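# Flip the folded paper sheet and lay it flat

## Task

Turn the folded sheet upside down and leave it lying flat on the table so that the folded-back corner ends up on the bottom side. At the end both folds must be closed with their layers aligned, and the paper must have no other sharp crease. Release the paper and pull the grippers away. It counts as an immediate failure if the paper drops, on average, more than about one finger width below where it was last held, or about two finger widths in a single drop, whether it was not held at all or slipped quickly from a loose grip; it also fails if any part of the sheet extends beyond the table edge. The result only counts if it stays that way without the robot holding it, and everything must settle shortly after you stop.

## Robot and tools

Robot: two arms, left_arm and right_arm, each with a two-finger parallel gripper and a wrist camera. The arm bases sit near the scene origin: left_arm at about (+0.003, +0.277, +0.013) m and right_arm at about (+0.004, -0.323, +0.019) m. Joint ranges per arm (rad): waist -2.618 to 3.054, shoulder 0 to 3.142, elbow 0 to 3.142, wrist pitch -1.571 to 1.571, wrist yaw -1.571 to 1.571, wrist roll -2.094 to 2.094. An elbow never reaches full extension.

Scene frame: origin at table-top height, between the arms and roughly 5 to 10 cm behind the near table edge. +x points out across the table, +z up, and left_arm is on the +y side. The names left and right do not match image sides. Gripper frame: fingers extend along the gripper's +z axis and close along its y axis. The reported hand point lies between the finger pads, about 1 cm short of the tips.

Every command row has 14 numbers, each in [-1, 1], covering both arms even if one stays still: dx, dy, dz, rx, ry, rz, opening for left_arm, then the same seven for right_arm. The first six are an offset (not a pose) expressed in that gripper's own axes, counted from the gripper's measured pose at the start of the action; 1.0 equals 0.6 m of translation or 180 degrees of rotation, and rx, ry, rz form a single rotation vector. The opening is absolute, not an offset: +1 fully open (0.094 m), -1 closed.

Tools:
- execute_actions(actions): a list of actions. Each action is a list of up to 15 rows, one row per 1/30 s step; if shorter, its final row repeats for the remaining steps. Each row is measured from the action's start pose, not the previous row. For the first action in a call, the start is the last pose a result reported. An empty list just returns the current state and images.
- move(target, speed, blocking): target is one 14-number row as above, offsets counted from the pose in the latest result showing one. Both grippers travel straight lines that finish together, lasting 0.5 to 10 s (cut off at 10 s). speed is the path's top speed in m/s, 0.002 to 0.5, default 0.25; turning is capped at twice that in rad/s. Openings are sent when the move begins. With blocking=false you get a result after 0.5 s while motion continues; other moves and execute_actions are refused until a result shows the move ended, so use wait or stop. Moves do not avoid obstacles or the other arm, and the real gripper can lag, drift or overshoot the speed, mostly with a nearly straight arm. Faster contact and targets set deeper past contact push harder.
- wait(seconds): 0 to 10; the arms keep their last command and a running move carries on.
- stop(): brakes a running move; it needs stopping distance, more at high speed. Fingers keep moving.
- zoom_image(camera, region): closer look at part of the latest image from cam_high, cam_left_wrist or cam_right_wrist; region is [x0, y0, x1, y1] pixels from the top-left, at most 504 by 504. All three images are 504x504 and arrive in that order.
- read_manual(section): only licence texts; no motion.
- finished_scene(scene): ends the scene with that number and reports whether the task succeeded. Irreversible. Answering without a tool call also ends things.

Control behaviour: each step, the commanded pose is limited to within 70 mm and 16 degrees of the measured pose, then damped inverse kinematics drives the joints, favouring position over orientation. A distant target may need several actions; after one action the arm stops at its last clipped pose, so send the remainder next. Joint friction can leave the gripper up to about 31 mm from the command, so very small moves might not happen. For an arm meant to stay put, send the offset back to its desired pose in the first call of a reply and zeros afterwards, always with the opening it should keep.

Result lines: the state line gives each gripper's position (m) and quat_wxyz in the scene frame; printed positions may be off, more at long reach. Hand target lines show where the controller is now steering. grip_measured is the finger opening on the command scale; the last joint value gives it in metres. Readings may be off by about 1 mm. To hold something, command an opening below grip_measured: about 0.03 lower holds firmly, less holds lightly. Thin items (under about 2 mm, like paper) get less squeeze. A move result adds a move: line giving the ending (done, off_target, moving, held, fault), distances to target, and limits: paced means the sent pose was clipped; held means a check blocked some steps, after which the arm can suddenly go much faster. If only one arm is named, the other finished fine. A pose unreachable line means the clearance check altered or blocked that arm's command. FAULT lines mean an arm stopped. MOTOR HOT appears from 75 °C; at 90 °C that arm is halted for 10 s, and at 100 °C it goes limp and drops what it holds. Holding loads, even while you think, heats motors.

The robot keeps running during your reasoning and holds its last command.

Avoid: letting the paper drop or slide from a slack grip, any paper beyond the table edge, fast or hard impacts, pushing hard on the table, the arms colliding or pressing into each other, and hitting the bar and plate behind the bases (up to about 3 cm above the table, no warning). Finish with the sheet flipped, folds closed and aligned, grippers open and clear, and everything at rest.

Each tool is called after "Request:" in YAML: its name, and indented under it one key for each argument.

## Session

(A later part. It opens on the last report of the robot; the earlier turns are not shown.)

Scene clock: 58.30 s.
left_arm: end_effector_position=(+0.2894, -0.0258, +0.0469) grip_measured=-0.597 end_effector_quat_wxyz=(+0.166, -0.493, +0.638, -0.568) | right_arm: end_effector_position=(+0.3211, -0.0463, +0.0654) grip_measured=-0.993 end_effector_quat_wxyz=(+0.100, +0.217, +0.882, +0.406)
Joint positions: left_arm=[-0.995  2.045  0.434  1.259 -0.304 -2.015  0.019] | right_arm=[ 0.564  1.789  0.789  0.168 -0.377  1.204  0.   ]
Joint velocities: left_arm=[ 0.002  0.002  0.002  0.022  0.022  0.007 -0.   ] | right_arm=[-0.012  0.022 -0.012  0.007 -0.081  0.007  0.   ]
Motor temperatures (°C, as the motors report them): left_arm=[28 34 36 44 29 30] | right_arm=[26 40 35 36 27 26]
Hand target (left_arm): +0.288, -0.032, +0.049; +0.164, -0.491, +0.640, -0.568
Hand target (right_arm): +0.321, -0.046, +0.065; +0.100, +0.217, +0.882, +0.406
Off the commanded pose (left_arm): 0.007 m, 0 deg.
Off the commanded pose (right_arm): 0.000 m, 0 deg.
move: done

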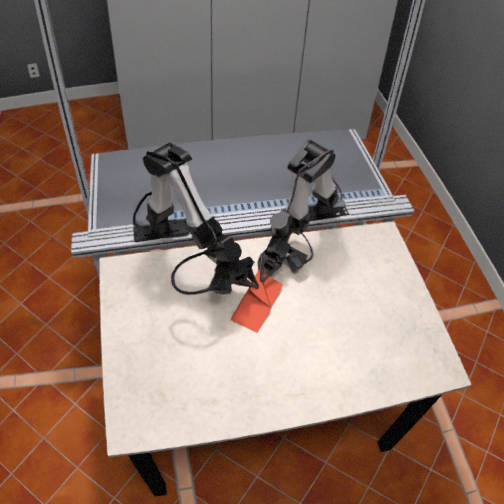

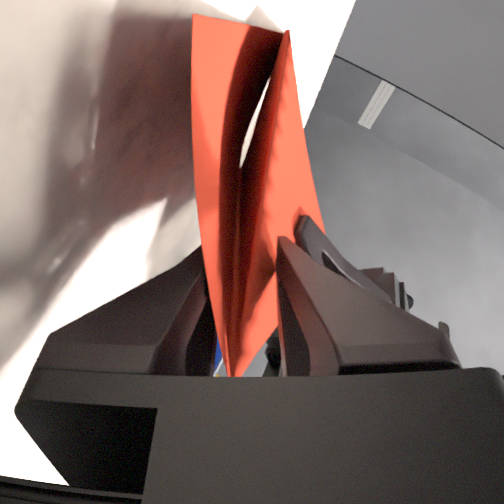

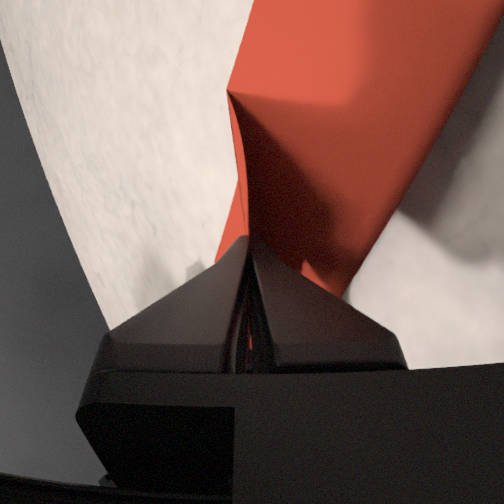

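Request:
execute_actions:
  actions:
    - [[0,0,0,0,0,0,-0.8,0,0,0,0,0,0,-1]]
    - [[0,0,0,0,0,0,-0.8,0,0,0,0,0,0,-0.8]]

Request:
move:
  target: [0,0,0,0,0,0,-0.88, 0,0,-0.1,0,0,0,-0.8]
  speed: 0.05

Request:
move:
  target: [0,0,0,0,0,0,-1, 0,0,-0.25,0,0,0,-1]

Request:
zoom_image:
  camera: "cam_high"
  region: [200, 240, 310, 350]

Scene clock: 63.43 s.
left_arm: end_effector_position=(+0.2892, -0.0254, +0.0457) grip_measured=-0.798 end_effector_quat_wxyz=(+0.167, -0.493, +0.640, -0.565) | right_arm: end_effector_position=(+0.3211, -0.0463, +0.0654) grip_measured=-0.803 end_effector_quat_wxyz=(+0.100, +0.217, +0.882, +0.406)
Joint positions: left_arm=[-0.995  2.045  0.434  1.254 -0.305 -2.015  0.01 ] | right_arm=[ 0.564  1.789  0.789  0.168 -0.377  1.204  0.009]
Joint velocities: left_arm=[-0.012 -0.012 -0.012 -0.037  0.007  0.007  0.001] | right_arm=[-0.007 -0.017 -0.002 -0.022 -0.007  0.007  0.001]
Motor temperatures (°C, as the motors report them): left_arm=[28 35 36 44 29 30] | right_arm=[26 41 35 37 27 26]
Hand target (left_arm): +0.289, -0.025, +0.046; +0.167, -0.493, +0.640, -0.565
Hand target (right_arm): +0.321, -0.046, +0.065; +0.100, +0.217, +0.882, +0.406
Off the commanded pose (left_arm): 0.000 m, 0 deg.
Off the commanded pose (right_arm): 0.000 m, 0 deg.

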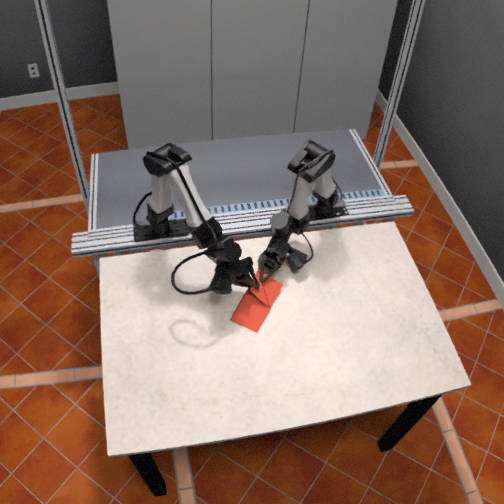

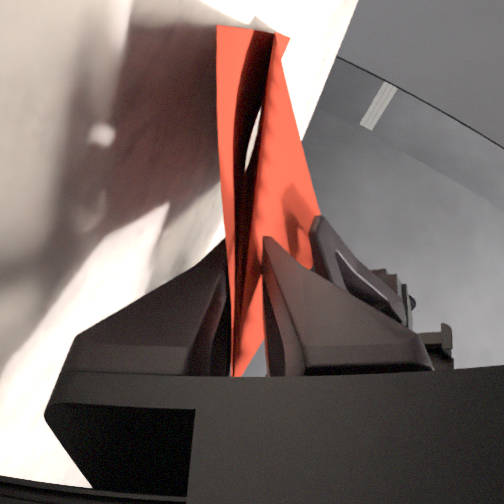

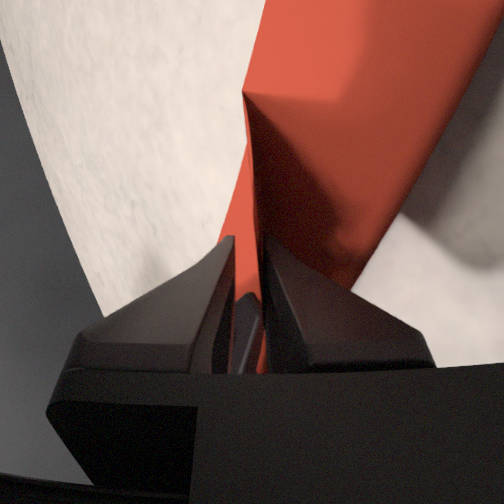

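Scene clock: 65.10 s.
left_arm: end_effector_position=(+0.2892, -0.0254, +0.0457) grip_measured=-0.877 end_effector_quat_wxyz=(+0.167, -0.493, +0.640, -0.565) | right_arm: end_effector_position=(+0.3048, -0.0803, +0.1069) grip_measured=-0.803 end_effector_quat_wxyz=(+0.106, +0.215, +0.880, +0.409)
Joint positions: left_arm=[-0.995  2.045  0.434  1.254 -0.305 -2.015  0.006] | right_arm=[ 0.497  1.563  0.747 -0.024 -0.417  1.147  0.009]
Joint velocities: left_arm=[ 0.002 -0.002  0.012  0.007  0.022 -0.095 -0.002] | right_arm=[-0.022 -0.002 -0.002  0.037 -0.095  0.066  0.   ]
Motor temperatures (°C, as the motors report them): left_arm=[28 35 36 44 29 30] | right_arm=[26 41 35 37 27 26]
Hand target (left_arm): +0.289, -0.025, +0.046; +0.167, -0.493, +0.640, -0.565
Hand target (right_arm): +0.300, -0.086, +0.104; +0.100, +0.217, +0.882, +0.406
Off the commanded pose (left_arm): 0.000 m, 0 deg.
Off the commanded pose (right_arm): 0.008 m, 1 deg.
move: done

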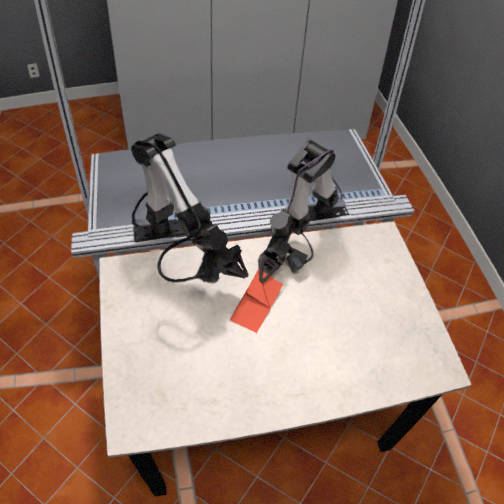

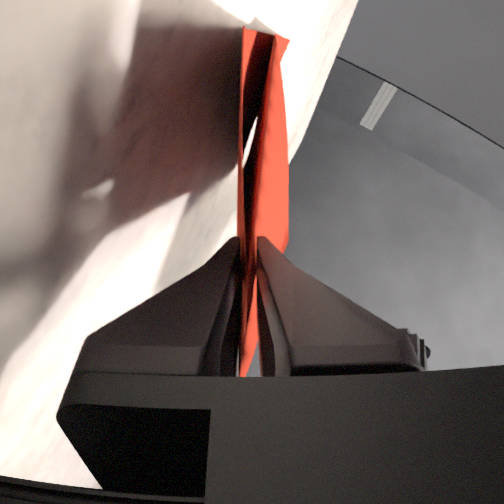

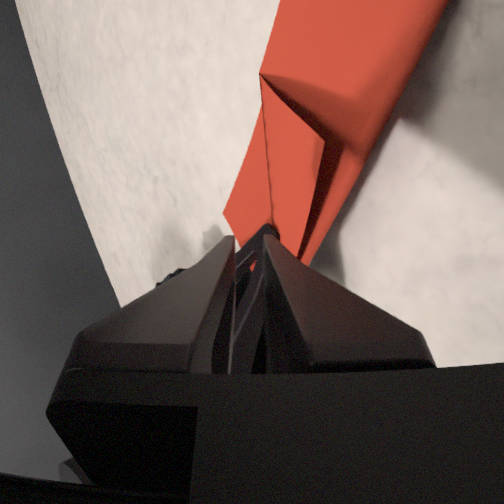

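Scene clock: 66.50 s.
left_arm: end_effector_position=(+0.2892, -0.0254, +0.0457) grip_measured=-0.983 end_effector_quat_wxyz=(+0.167, -0.493, +0.640, -0.565) | right_arm: end_effector_position=(+0.2485, -0.1776, +0.1967) grip_measured=-0.993 end_effector_quat_wxyz=(+0.105, +0.217, +0.882, +0.406)
Joint positions: left_arm=[-0.995  2.045  0.434  1.254 -0.305 -2.015  0.001] | right_arm=[ 0.207  1.109  0.84  -0.706 -0.593  0.885  0.   ]
Joint velocities: left_arm=[-0.012 -0.012 -0.002  0.007  0.007 -0.051 -0.   ] | right_arm=[-0.007 -0.002 -0.007 -0.007  0.037  0.022  0.   ]
Motor temperatures (°C, as the motors report them): left_arm=[28 36 36 44 29 30] | right_arm=[26 41 36 37 27 26]
Hand target (left_arm): +0.289, -0.025, +0.046; +0.167, -0.493, +0.640, -0.565
Hand target (right_arm): +0.251, -0.179, +0.203; +0.108, +0.215, +0.880, +0.410
Off the commanded pose (left_arm): 0.000 m, 0 deg.
Off the commanded pose (right_arm): 0.008 m, 0 deg.
move: done

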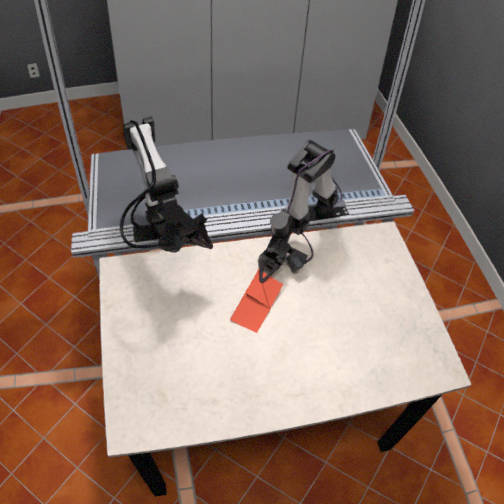

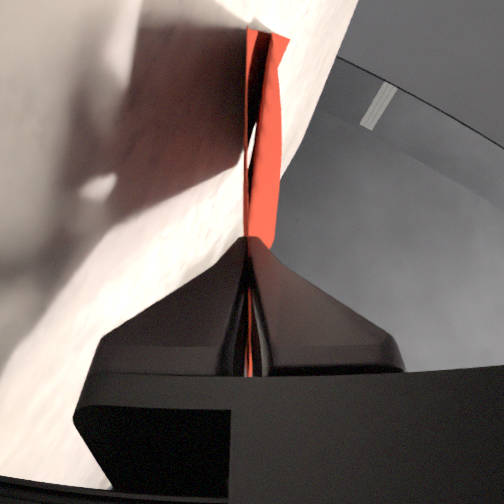

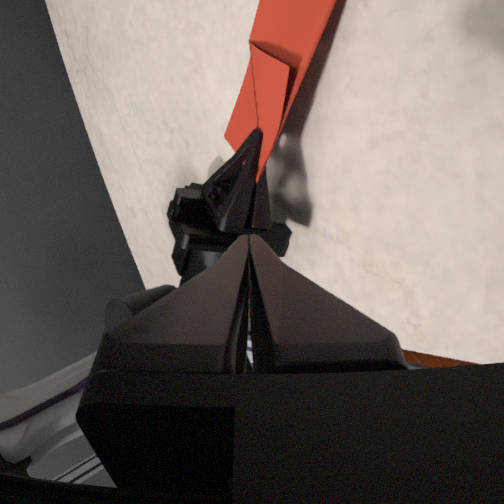

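Region (200, 240, 310, 350) of cam_high's 504x504 image, scaled by 4.582, with more detail than that image has.

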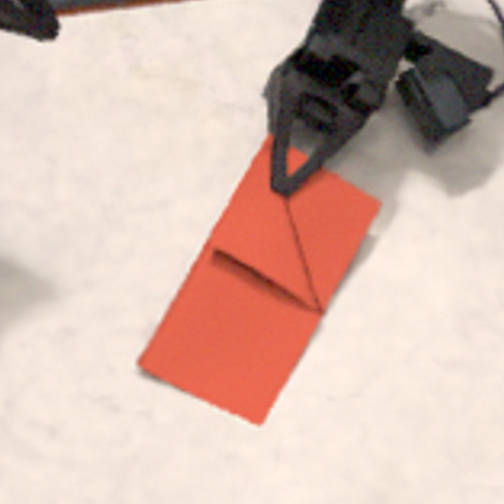

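Repeat the sequence.

Request:
move:
  target: [-0.05,-0.23,-0.1,-0.2,0,0.1,-1, 0,0,0,0,0,0,-1]
  speed: 0.1

Request:
move:
  target: [0,0,0,0,0,0.95,-1, 0,0,0,0,0,0,-1]
  speed: 0.35

Request:
move:
  target: [0.006,0.08,0.167,-0.14,0,0.09,-1, 0,0,0,0,0,0,-1]
  speed: 0.1

Scene clock: 75.00 s.
left_arm: end_effector_position=(+0.3189, +0.0492, +0.1791) grip_measured=-0.983 end_effector_quat_wxyz=(+0.098, -0.418, +0.846, -0.317) | right_arm: end_effector_position=(+0.2481, -0.1776, +0.1965) grip_measured=-0.993 end_effector_quat_wxyz=(+0.105, +0.216, +0.882, +0.405)
Joint positions: left_arm=[-0.649  1.487  1.15  -0.602  0.106 -1.536  0.001] | right_arm=[ 0.207  1.109  0.84  -0.708 -0.593  0.883  0.   ]
Joint velocities: left_arm=[ 0.022  0.017  0.022  0.007  0.051  0.037 -0.   ] | right_arm=[-0.002  0.022 -0.007 -0.022  0.037 -0.007  0.001]
Motor temperatures (°C, as the motors report them): left_arm=[28 36 36 44 29 30] | right_arm=[26 39 37 37 27 26]
Hand target (left_arm): +0.319, +0.049, +0.176; +0.090, -0.417, +0.850, -0.309
Hand target (right_arm): +0.248, -0.178, +0.197; +0.105, +0.217, +0.882, +0.406
Off the commanded pose (left_arm): 0.003 m, 1 deg.
Off the commanded pose (right_arm): 0.000 m, 0 deg.
move: done

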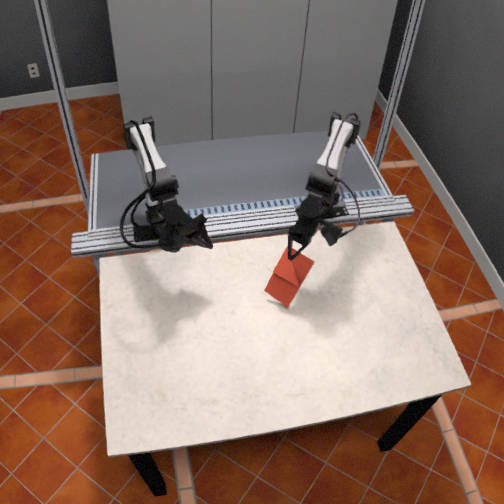

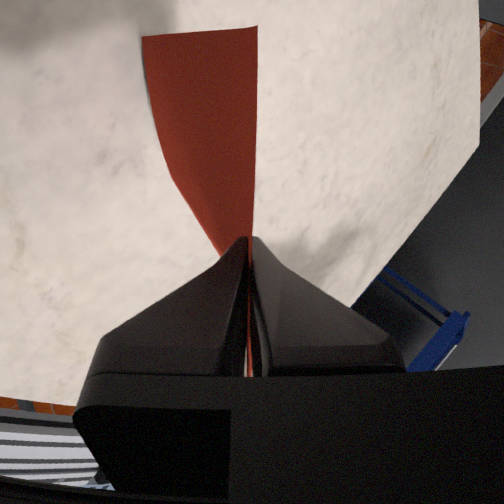

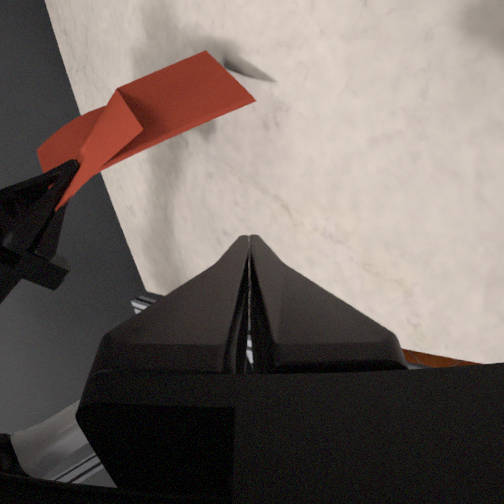

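Scene clock: 79.93 s.
left_arm: end_effector_position=(+0.3189, +0.0492, +0.1791) grip_measured=-0.983 end_effector_quat_wxyz=(+0.324, +0.808, +0.487, +0.071) | right_arm: end_effector_position=(+0.2481, -0.1776, +0.1965) grip_measured=-0.993 end_effector_quat_wxyz=(+0.105, +0.216, +0.882, +0.405)
Joint positions: left_arm=[-0.649  1.487  1.15  -0.602  0.106  1.438  0.001] | right_arm=[ 0.207  1.109  0.84  -0.708 -0.593  0.883  0.   ]
Joint velocities: left_arm=[-0.017  0.012 -0.017  0.022 -0.007 -0.007  0.   ] | right_arm=[-0.012 -0.012 -0.032  0.037 -0.022 -0.11  -0.   ]
Motor temperatures (°C, as the motors report them): left_arm=[28 37 37 44 29 30] | right_arm=[26 39 38 37 27 26]
Hand target (left_arm): +0.319, +0.049, +0.179; +0.323, +0.810, +0.484, +0.073
Hand target (right_arm): +0.248, -0.178, +0.197; +0.105, +0.216, +0.882, +0.405
Off the commanded pose (left_arm): 0.000 m, 1 deg.
Off the commanded pose (right_arm): 0.000 m, 0 deg.
move: done

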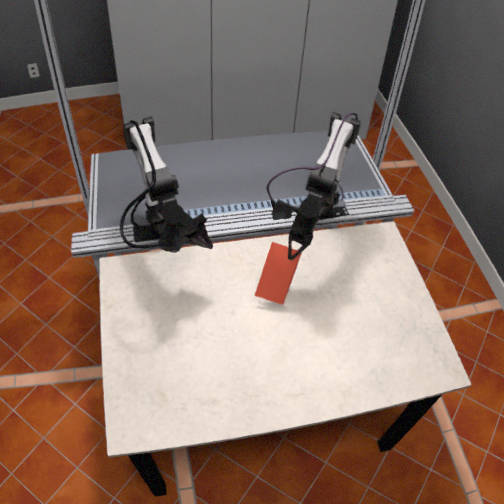

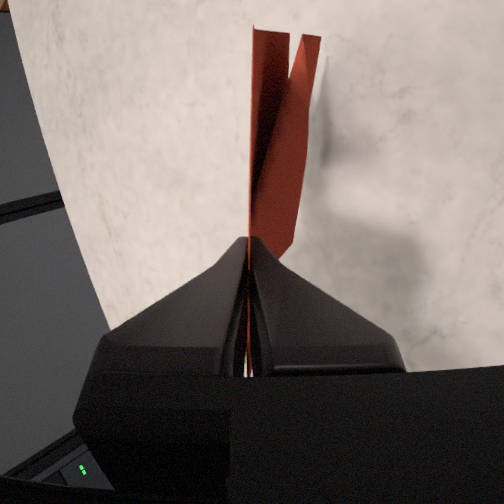

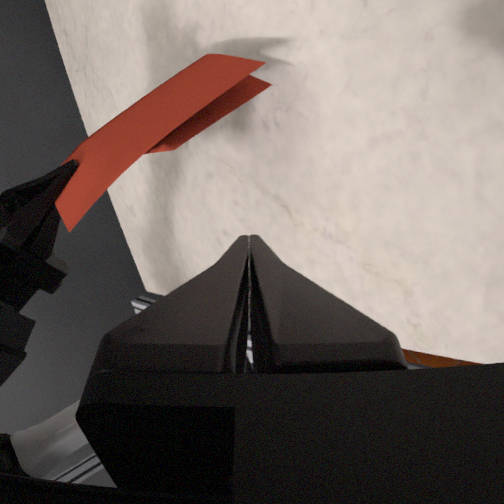

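Scene clock: 83.13 s.
left_arm: end_effector_position=(+0.4031, -0.0059, +0.1402) grip_measured=-0.983 end_effector_quat_wxyz=(+0.484, +0.771, +0.346, +0.227) | right_arm: end_effector_position=(+0.2481, -0.1776, +0.1965) grip_measured=-0.993 end_effector_quat_wxyz=(+0.105, +0.216, +0.882, +0.405)
Joint positions: left_arm=[-0.649  1.762  0.901  0.382  0.089  1.671  0.001] | right_arm=[ 0.207  1.109  0.84  -0.708 -0.593  0.883  0.   ]
Joint velocities: left_arm=[-0.007 -0.007 -0.007  0.037 -0.095 -0.007  0.   ] | right_arm=[-0.007 -0.017 -0.007  0.037  0.081 -0.037 -0.001]
Motor temperatures (°C, as the motors report them): left_arm=[28 37 37 44 29 30] | right_arm=[26 38 38 37 27 26]
Hand target (left_arm): +0.398, -0.007, +0.129; +0.478, +0.779, +0.342, +0.220
Hand target (right_arm): +0.248, -0.178, +0.197; +0.105, +0.216, +0.882, +0.405
Off the commanded pose (left_arm): 0.012 m, 1 deg.
Off the commanded pose (right_arm): 0.000 m, 0 deg.
move: off_target (left_arm)

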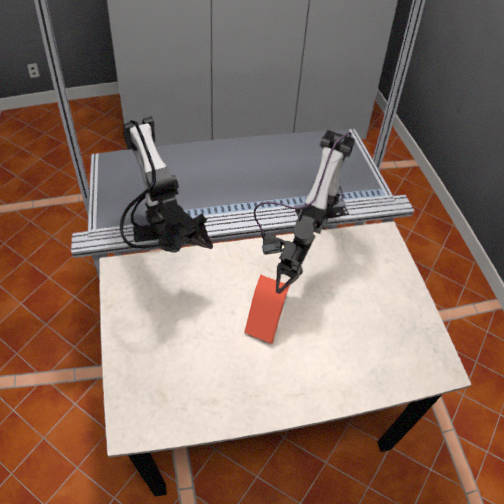

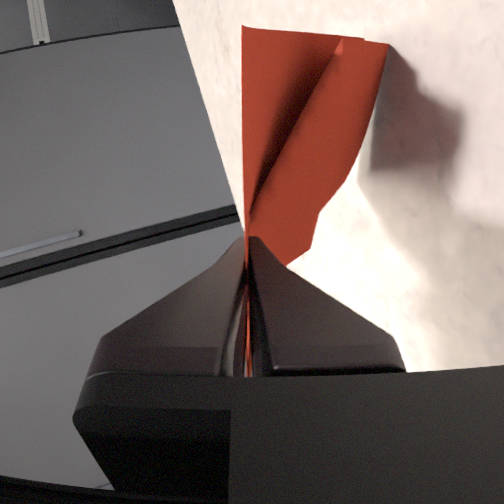

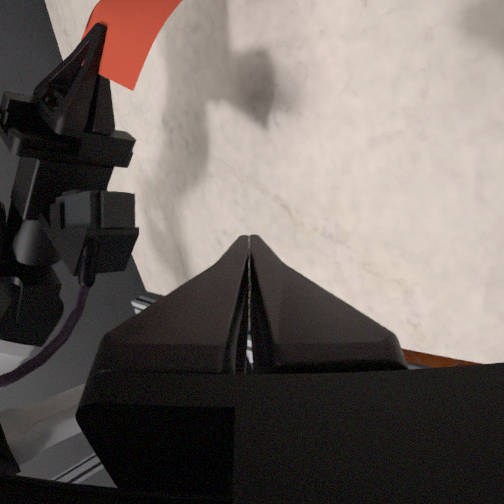

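Request:
move:
  target: [0.05,-0.235,-0.058,0,0,0,-1, 0,0,0,0,0,0,-1]
  speed: 0.05

Request:
move:
  target: [0,-0.036,0.008,0.02,0,0,-1, -0.137,0.068,0.47,0,0,0,-1]
  speed: 0.15

Scene clock: 92.00 s.
left_arm: end_effector_position=(+0.3590, +0.0767, +0.0373) grip_measured=-0.983 end_effector_quat_wxyz=(+0.489, +0.766, +0.347, +0.232) | right_arm: end_effector_position=(+0.2481, -0.1776, +0.1965) grip_measured=-0.993 end_effector_quat_wxyz=(+0.105, +0.216, +0.882, +0.405)
Joint positions: left_arm=[-0.468  1.913  0.44   0.998  0.244  1.751  0.001] | right_arm=[ 0.207  1.109  0.84  -0.708 -0.593  0.883  0.   ]
Joint velocities: left_arm=[-0.007  0.002  0.007  0.007  0.051 -0.051  0.   ] | right_arm=[-0.002  0.007  0.012 -0.037 -0.007  0.037 -0.   ]
Motor temperatures (°C, as the motors report them): left_arm=[28 38 37 46 29 30] | right_arm=[26 37 38 37 27 26]
Hand target (left_arm): +0.354, +0.079, +0.029; +0.484, +0.771, +0.347, +0.226
Hand target (right_arm): +0.248, -0.178, +0.197; +0.105, +0.216, +0.882, +0.405
Off the commanded pose (left_arm): 0.010 m, 1 deg.
Off the commanded pose (right_arm): 0.000 m, 0 deg.
move: done

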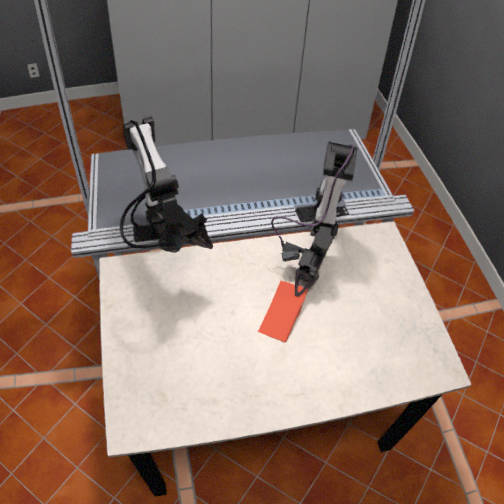

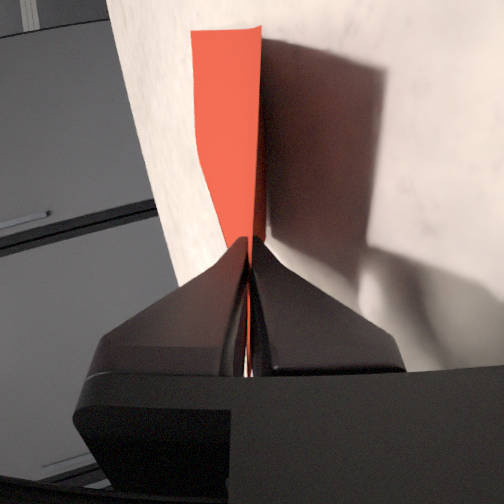

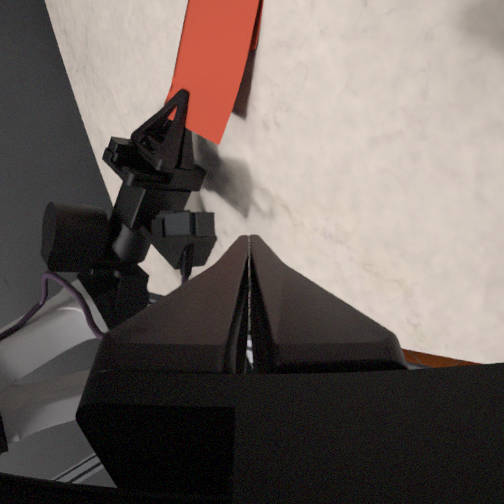

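Scene clock: 94.50 s.
left_arm: end_effector_position=(+0.3563, +0.0781, +0.0250) grip_measured=-0.983 end_effector_quat_wxyz=(+0.477, +0.774, +0.350, +0.226) | right_arm: end_effector_position=(+0.4295, -0.0162, +0.0443) grip_measured=-0.993 end_effector_quat_wxyz=(+0.096, +0.221, +0.885, +0.399)
Joint positions: left_arm=[-0.468  1.944  0.44   0.996  0.241  1.759  0.001] | right_arm=[ 0.486  2.184  1.289  0.021 -0.424  1.14   0.   ]
Joint velocities: left_arm=[ 0.007 -0.012 -0.007  0.007  0.051 -0.037  0.001] | right_arm=[-0.002  0.002  0.002 -0.007  0.037  0.081 -0.001]
Motor temperatures (°C, as the motors report them): left_arm=[28 38 37 46 29 30] | right_arm=[26 37 39 37 27 26]
Hand target (left_arm): +0.355, +0.080, +0.016; +0.465, +0.781, +0.354, +0.221
Hand target (right_arm): +0.434, -0.008, +0.046; +0.103, +0.216, +0.882, +0.405
Off the commanded pose (left_arm): 0.010 m, 2 deg.
Off the commanded pose (right_arm): 0.014 m, 1 deg.
move: off_target (right_arm)

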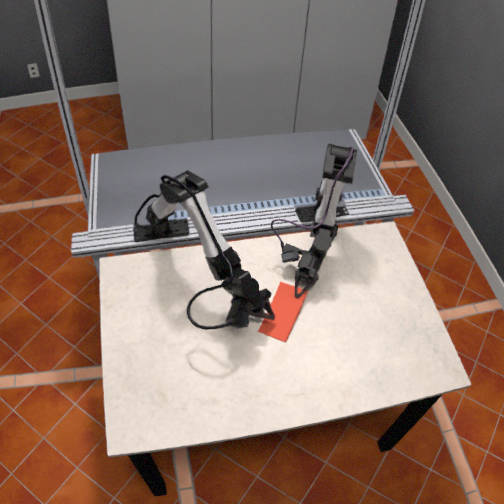

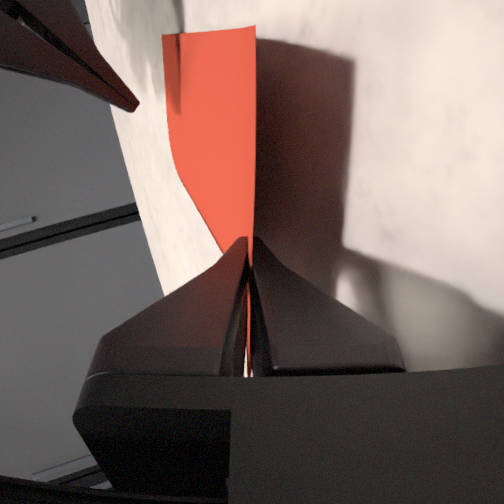

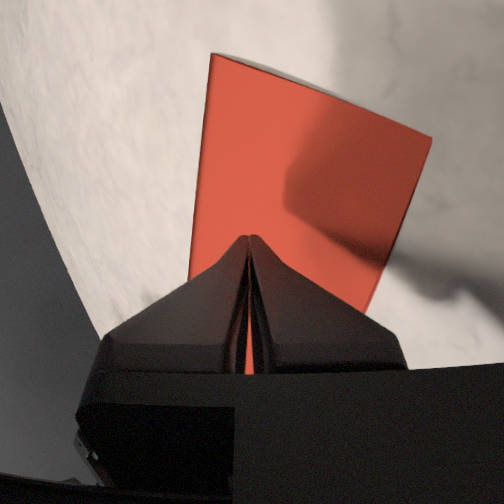

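Request:
move:
  target: [0,-0.022,0.006,0.03,0,0,-1, 0,-0.045,0.055,0,0,0,-1]
  speed: 0.03

Request:
move:
  target: [0,-0.047,-0.095,0,0,0,-0.8, 0,-0.012,0.011,0,0,0,-1]
  speed: 0.03

Scene clock: 101.37 s.
left_arm: end_effector_position=(+0.3514, +0.0826, +0.0083) grip_measured=-0.983 end_effector_quat_wxyz=(+0.442, +0.793, +0.364, +0.207) | right_arm: end_effector_position=(+0.4369, -0.0117, +0.0163) grip_measured=-0.993 end_effector_quat_wxyz=(+0.102, +0.218, +0.882, +0.405)
Joint positions: left_arm=[-0.468  1.935  0.46   0.874  0.223  1.769  0.001] | right_arm=[ 0.486  2.272  1.289  0.127 -0.424  1.141  0.   ]
Joint velocities: left_arm=[-0.002 -0.012 -0.012 -0.051 -0.007  0.007 -0.001] | right_arm=[ 0.012 -0.017 -0.007 -0.037 -0.066 -0.051  0.   ]
Motor temperatures (°C, as the motors report them): left_arm=[28 38 37 46 29 30] | right_arm=[26 39 39 38 27 26]
Hand target (left_arm): +0.354, +0.080, +0.012; +0.440, +0.795, +0.360, +0.209
Hand target (right_arm): +0.432, -0.011, +0.003; +0.096, +0.221, +0.885, +0.399
Off the commanded pose (left_arm): 0.005 m, 1 deg.
Off the commanded pose (right_arm): 0.015 m, 1 deg.
move: off_target (right_arm)

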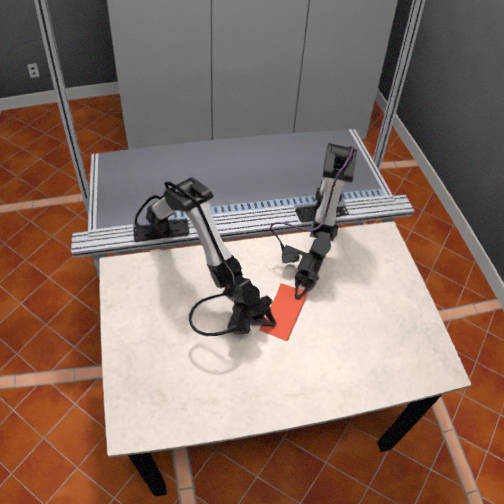

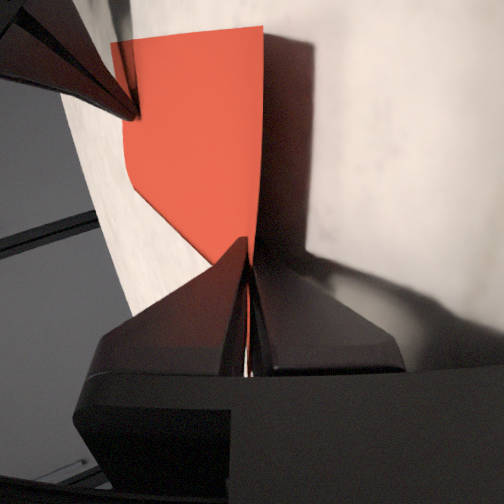

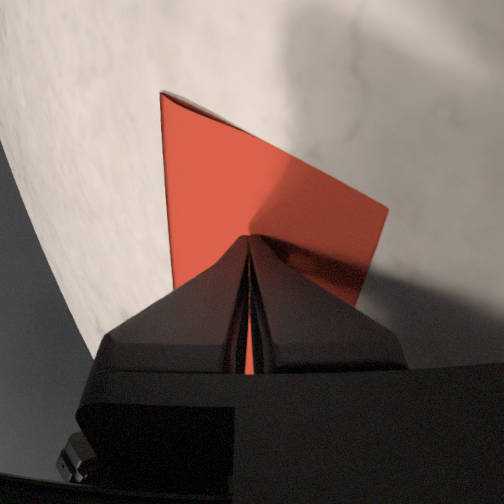

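Scene clock: 103.73 s.
left_arm: end_effector_position=(+0.3067, +0.1219, +0.0135) grip_measured=-0.803 end_effector_quat_wxyz=(+0.439, +0.793, +0.368, +0.206) | right_arm: end_effector_position=(+0.4382, -0.0110, +0.0177) grip_measured=-0.993 end_effector_quat_wxyz=(+0.105, +0.217, +0.881, +0.408)
Joint positions: left_arm=[-0.384  1.761  0.242  0.9    0.287  1.814  0.009] | right_arm=[ 0.486  2.272  1.289  0.136 -0.424  1.141  0.   ]
Joint velocities: left_arm=[ 0.022 -0.027 -0.007  0.022  0.007 -0.066 -0.   ] | right_arm=[-0.007 -0.017  0.017  0.066  0.051 -0.037  0.   ]
Motor temperatures (°C, as the motors report them): left_arm=[28 38 36 46 29 30] | right_arm=[26 40 39 38 27 26]
Hand target (left_arm): +0.303, +0.123, +0.015; +0.442, +0.793, +0.364, +0.207
Hand target (right_arm): +0.437, -0.012, +0.007; +0.102, +0.218, +0.882, +0.405
Off the commanded pose (left_arm): 0.004 m, 1 deg.
Off the commanded pose (right_arm): 0.011 m, 1 deg.
move: off_target (right_arm)

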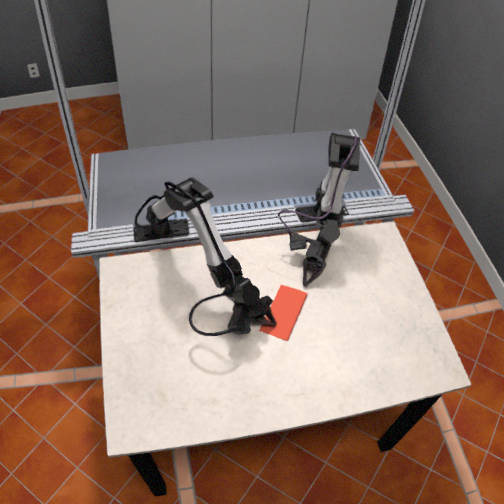

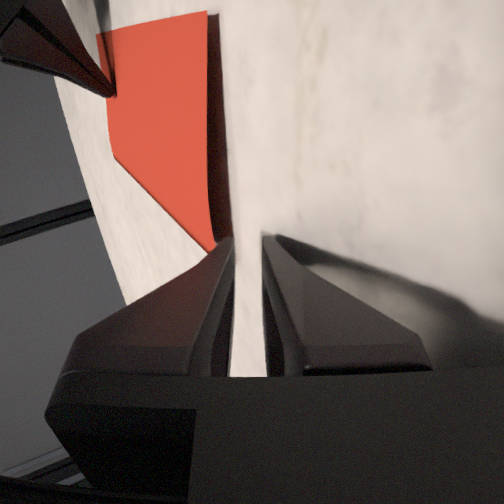

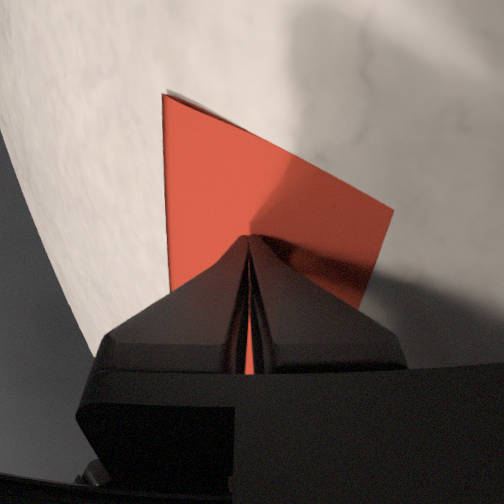

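Request:
move:
  target: [0.1,0.2,-0.12,0,0,0,-0.8, 0,0.12,-0.25,0,0,0,-1]
  speed: 0.12

Request:
zoom_image:
  camera: "cam_high"
  region: [240, 270, 330, 360]

Scene clock: 109.97 s.
left_arm: end_effector_position=(+0.3485, +0.1647, +0.1499) grip_measured=-0.803 end_effector_quat_wxyz=(+0.440, +0.791, +0.371, +0.207) | right_arm: end_effector_position=(+0.4020, -0.0669, +0.1585) grip_measured=-0.993 end_effector_quat_wxyz=(+0.100, +0.220, +0.883, +0.401)
Joint positions: left_arm=[-0.182  1.275  0.651 -0.038  0.446  1.938  0.009] | right_arm=[ 0.409  1.838  1.294 -0.35  -0.47   1.074  0.   ]
Joint velocities: left_arm=[-0.002  0.017  0.012 -0.066  0.095  0.066 -0.001] | right_arm=[ 0.017 -0.012 -0.002 -0.007  0.007  0.007  0.   ]
Motor temperatures (°C, as the motors report them): left_arm=[28 38 36 46 29 30] | right_arm=[26 41 39 38 27 26]
Hand target (left_arm): +0.348, +0.166, +0.153; +0.440, +0.793, +0.369, +0.206
Hand target (right_arm): +0.405, -0.068, +0.169; +0.105, +0.217, +0.881, +0.408
Off the commanded pose (left_arm): 0.004 m, 0 deg.
Off the commanded pose (right_arm): 0.012 m, 1 deg.
move: off_target (right_arm)

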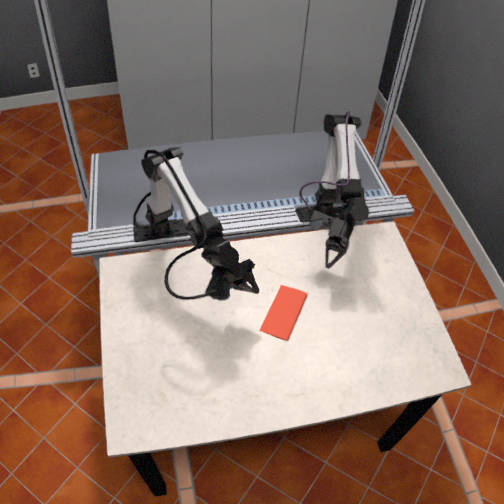

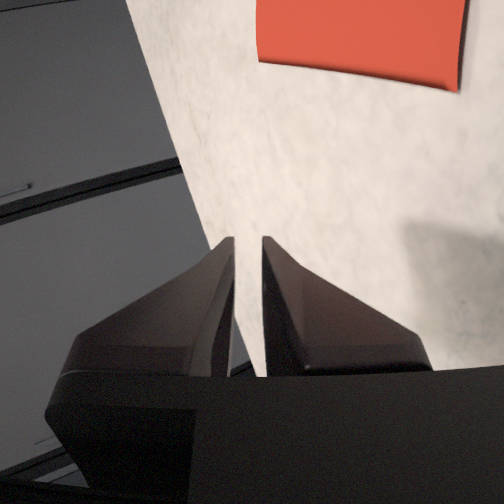

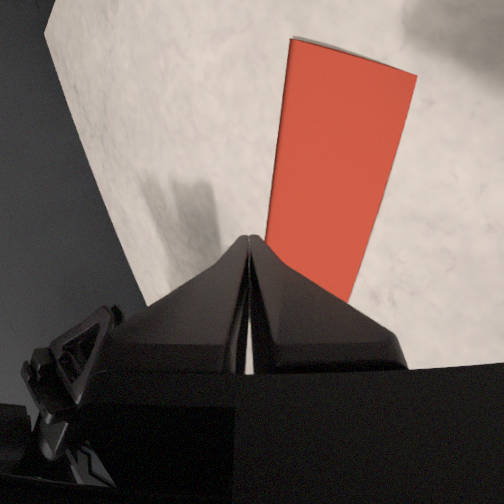

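Region (240, 270, 330, 360) of cam_high's 504x504 image, scaled by 5.600, with more detail than that image has.

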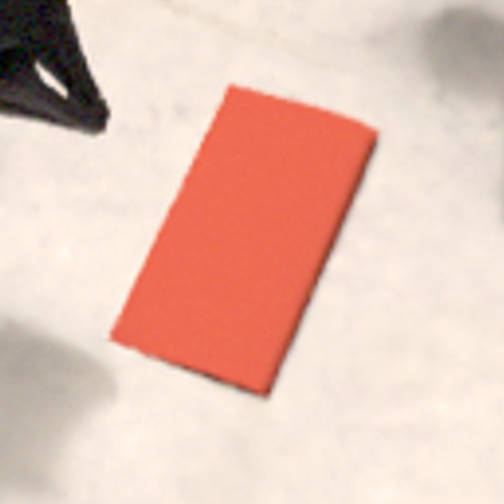

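Request:
finished_scene:
  scene: 2

The scene is finished: the task was done.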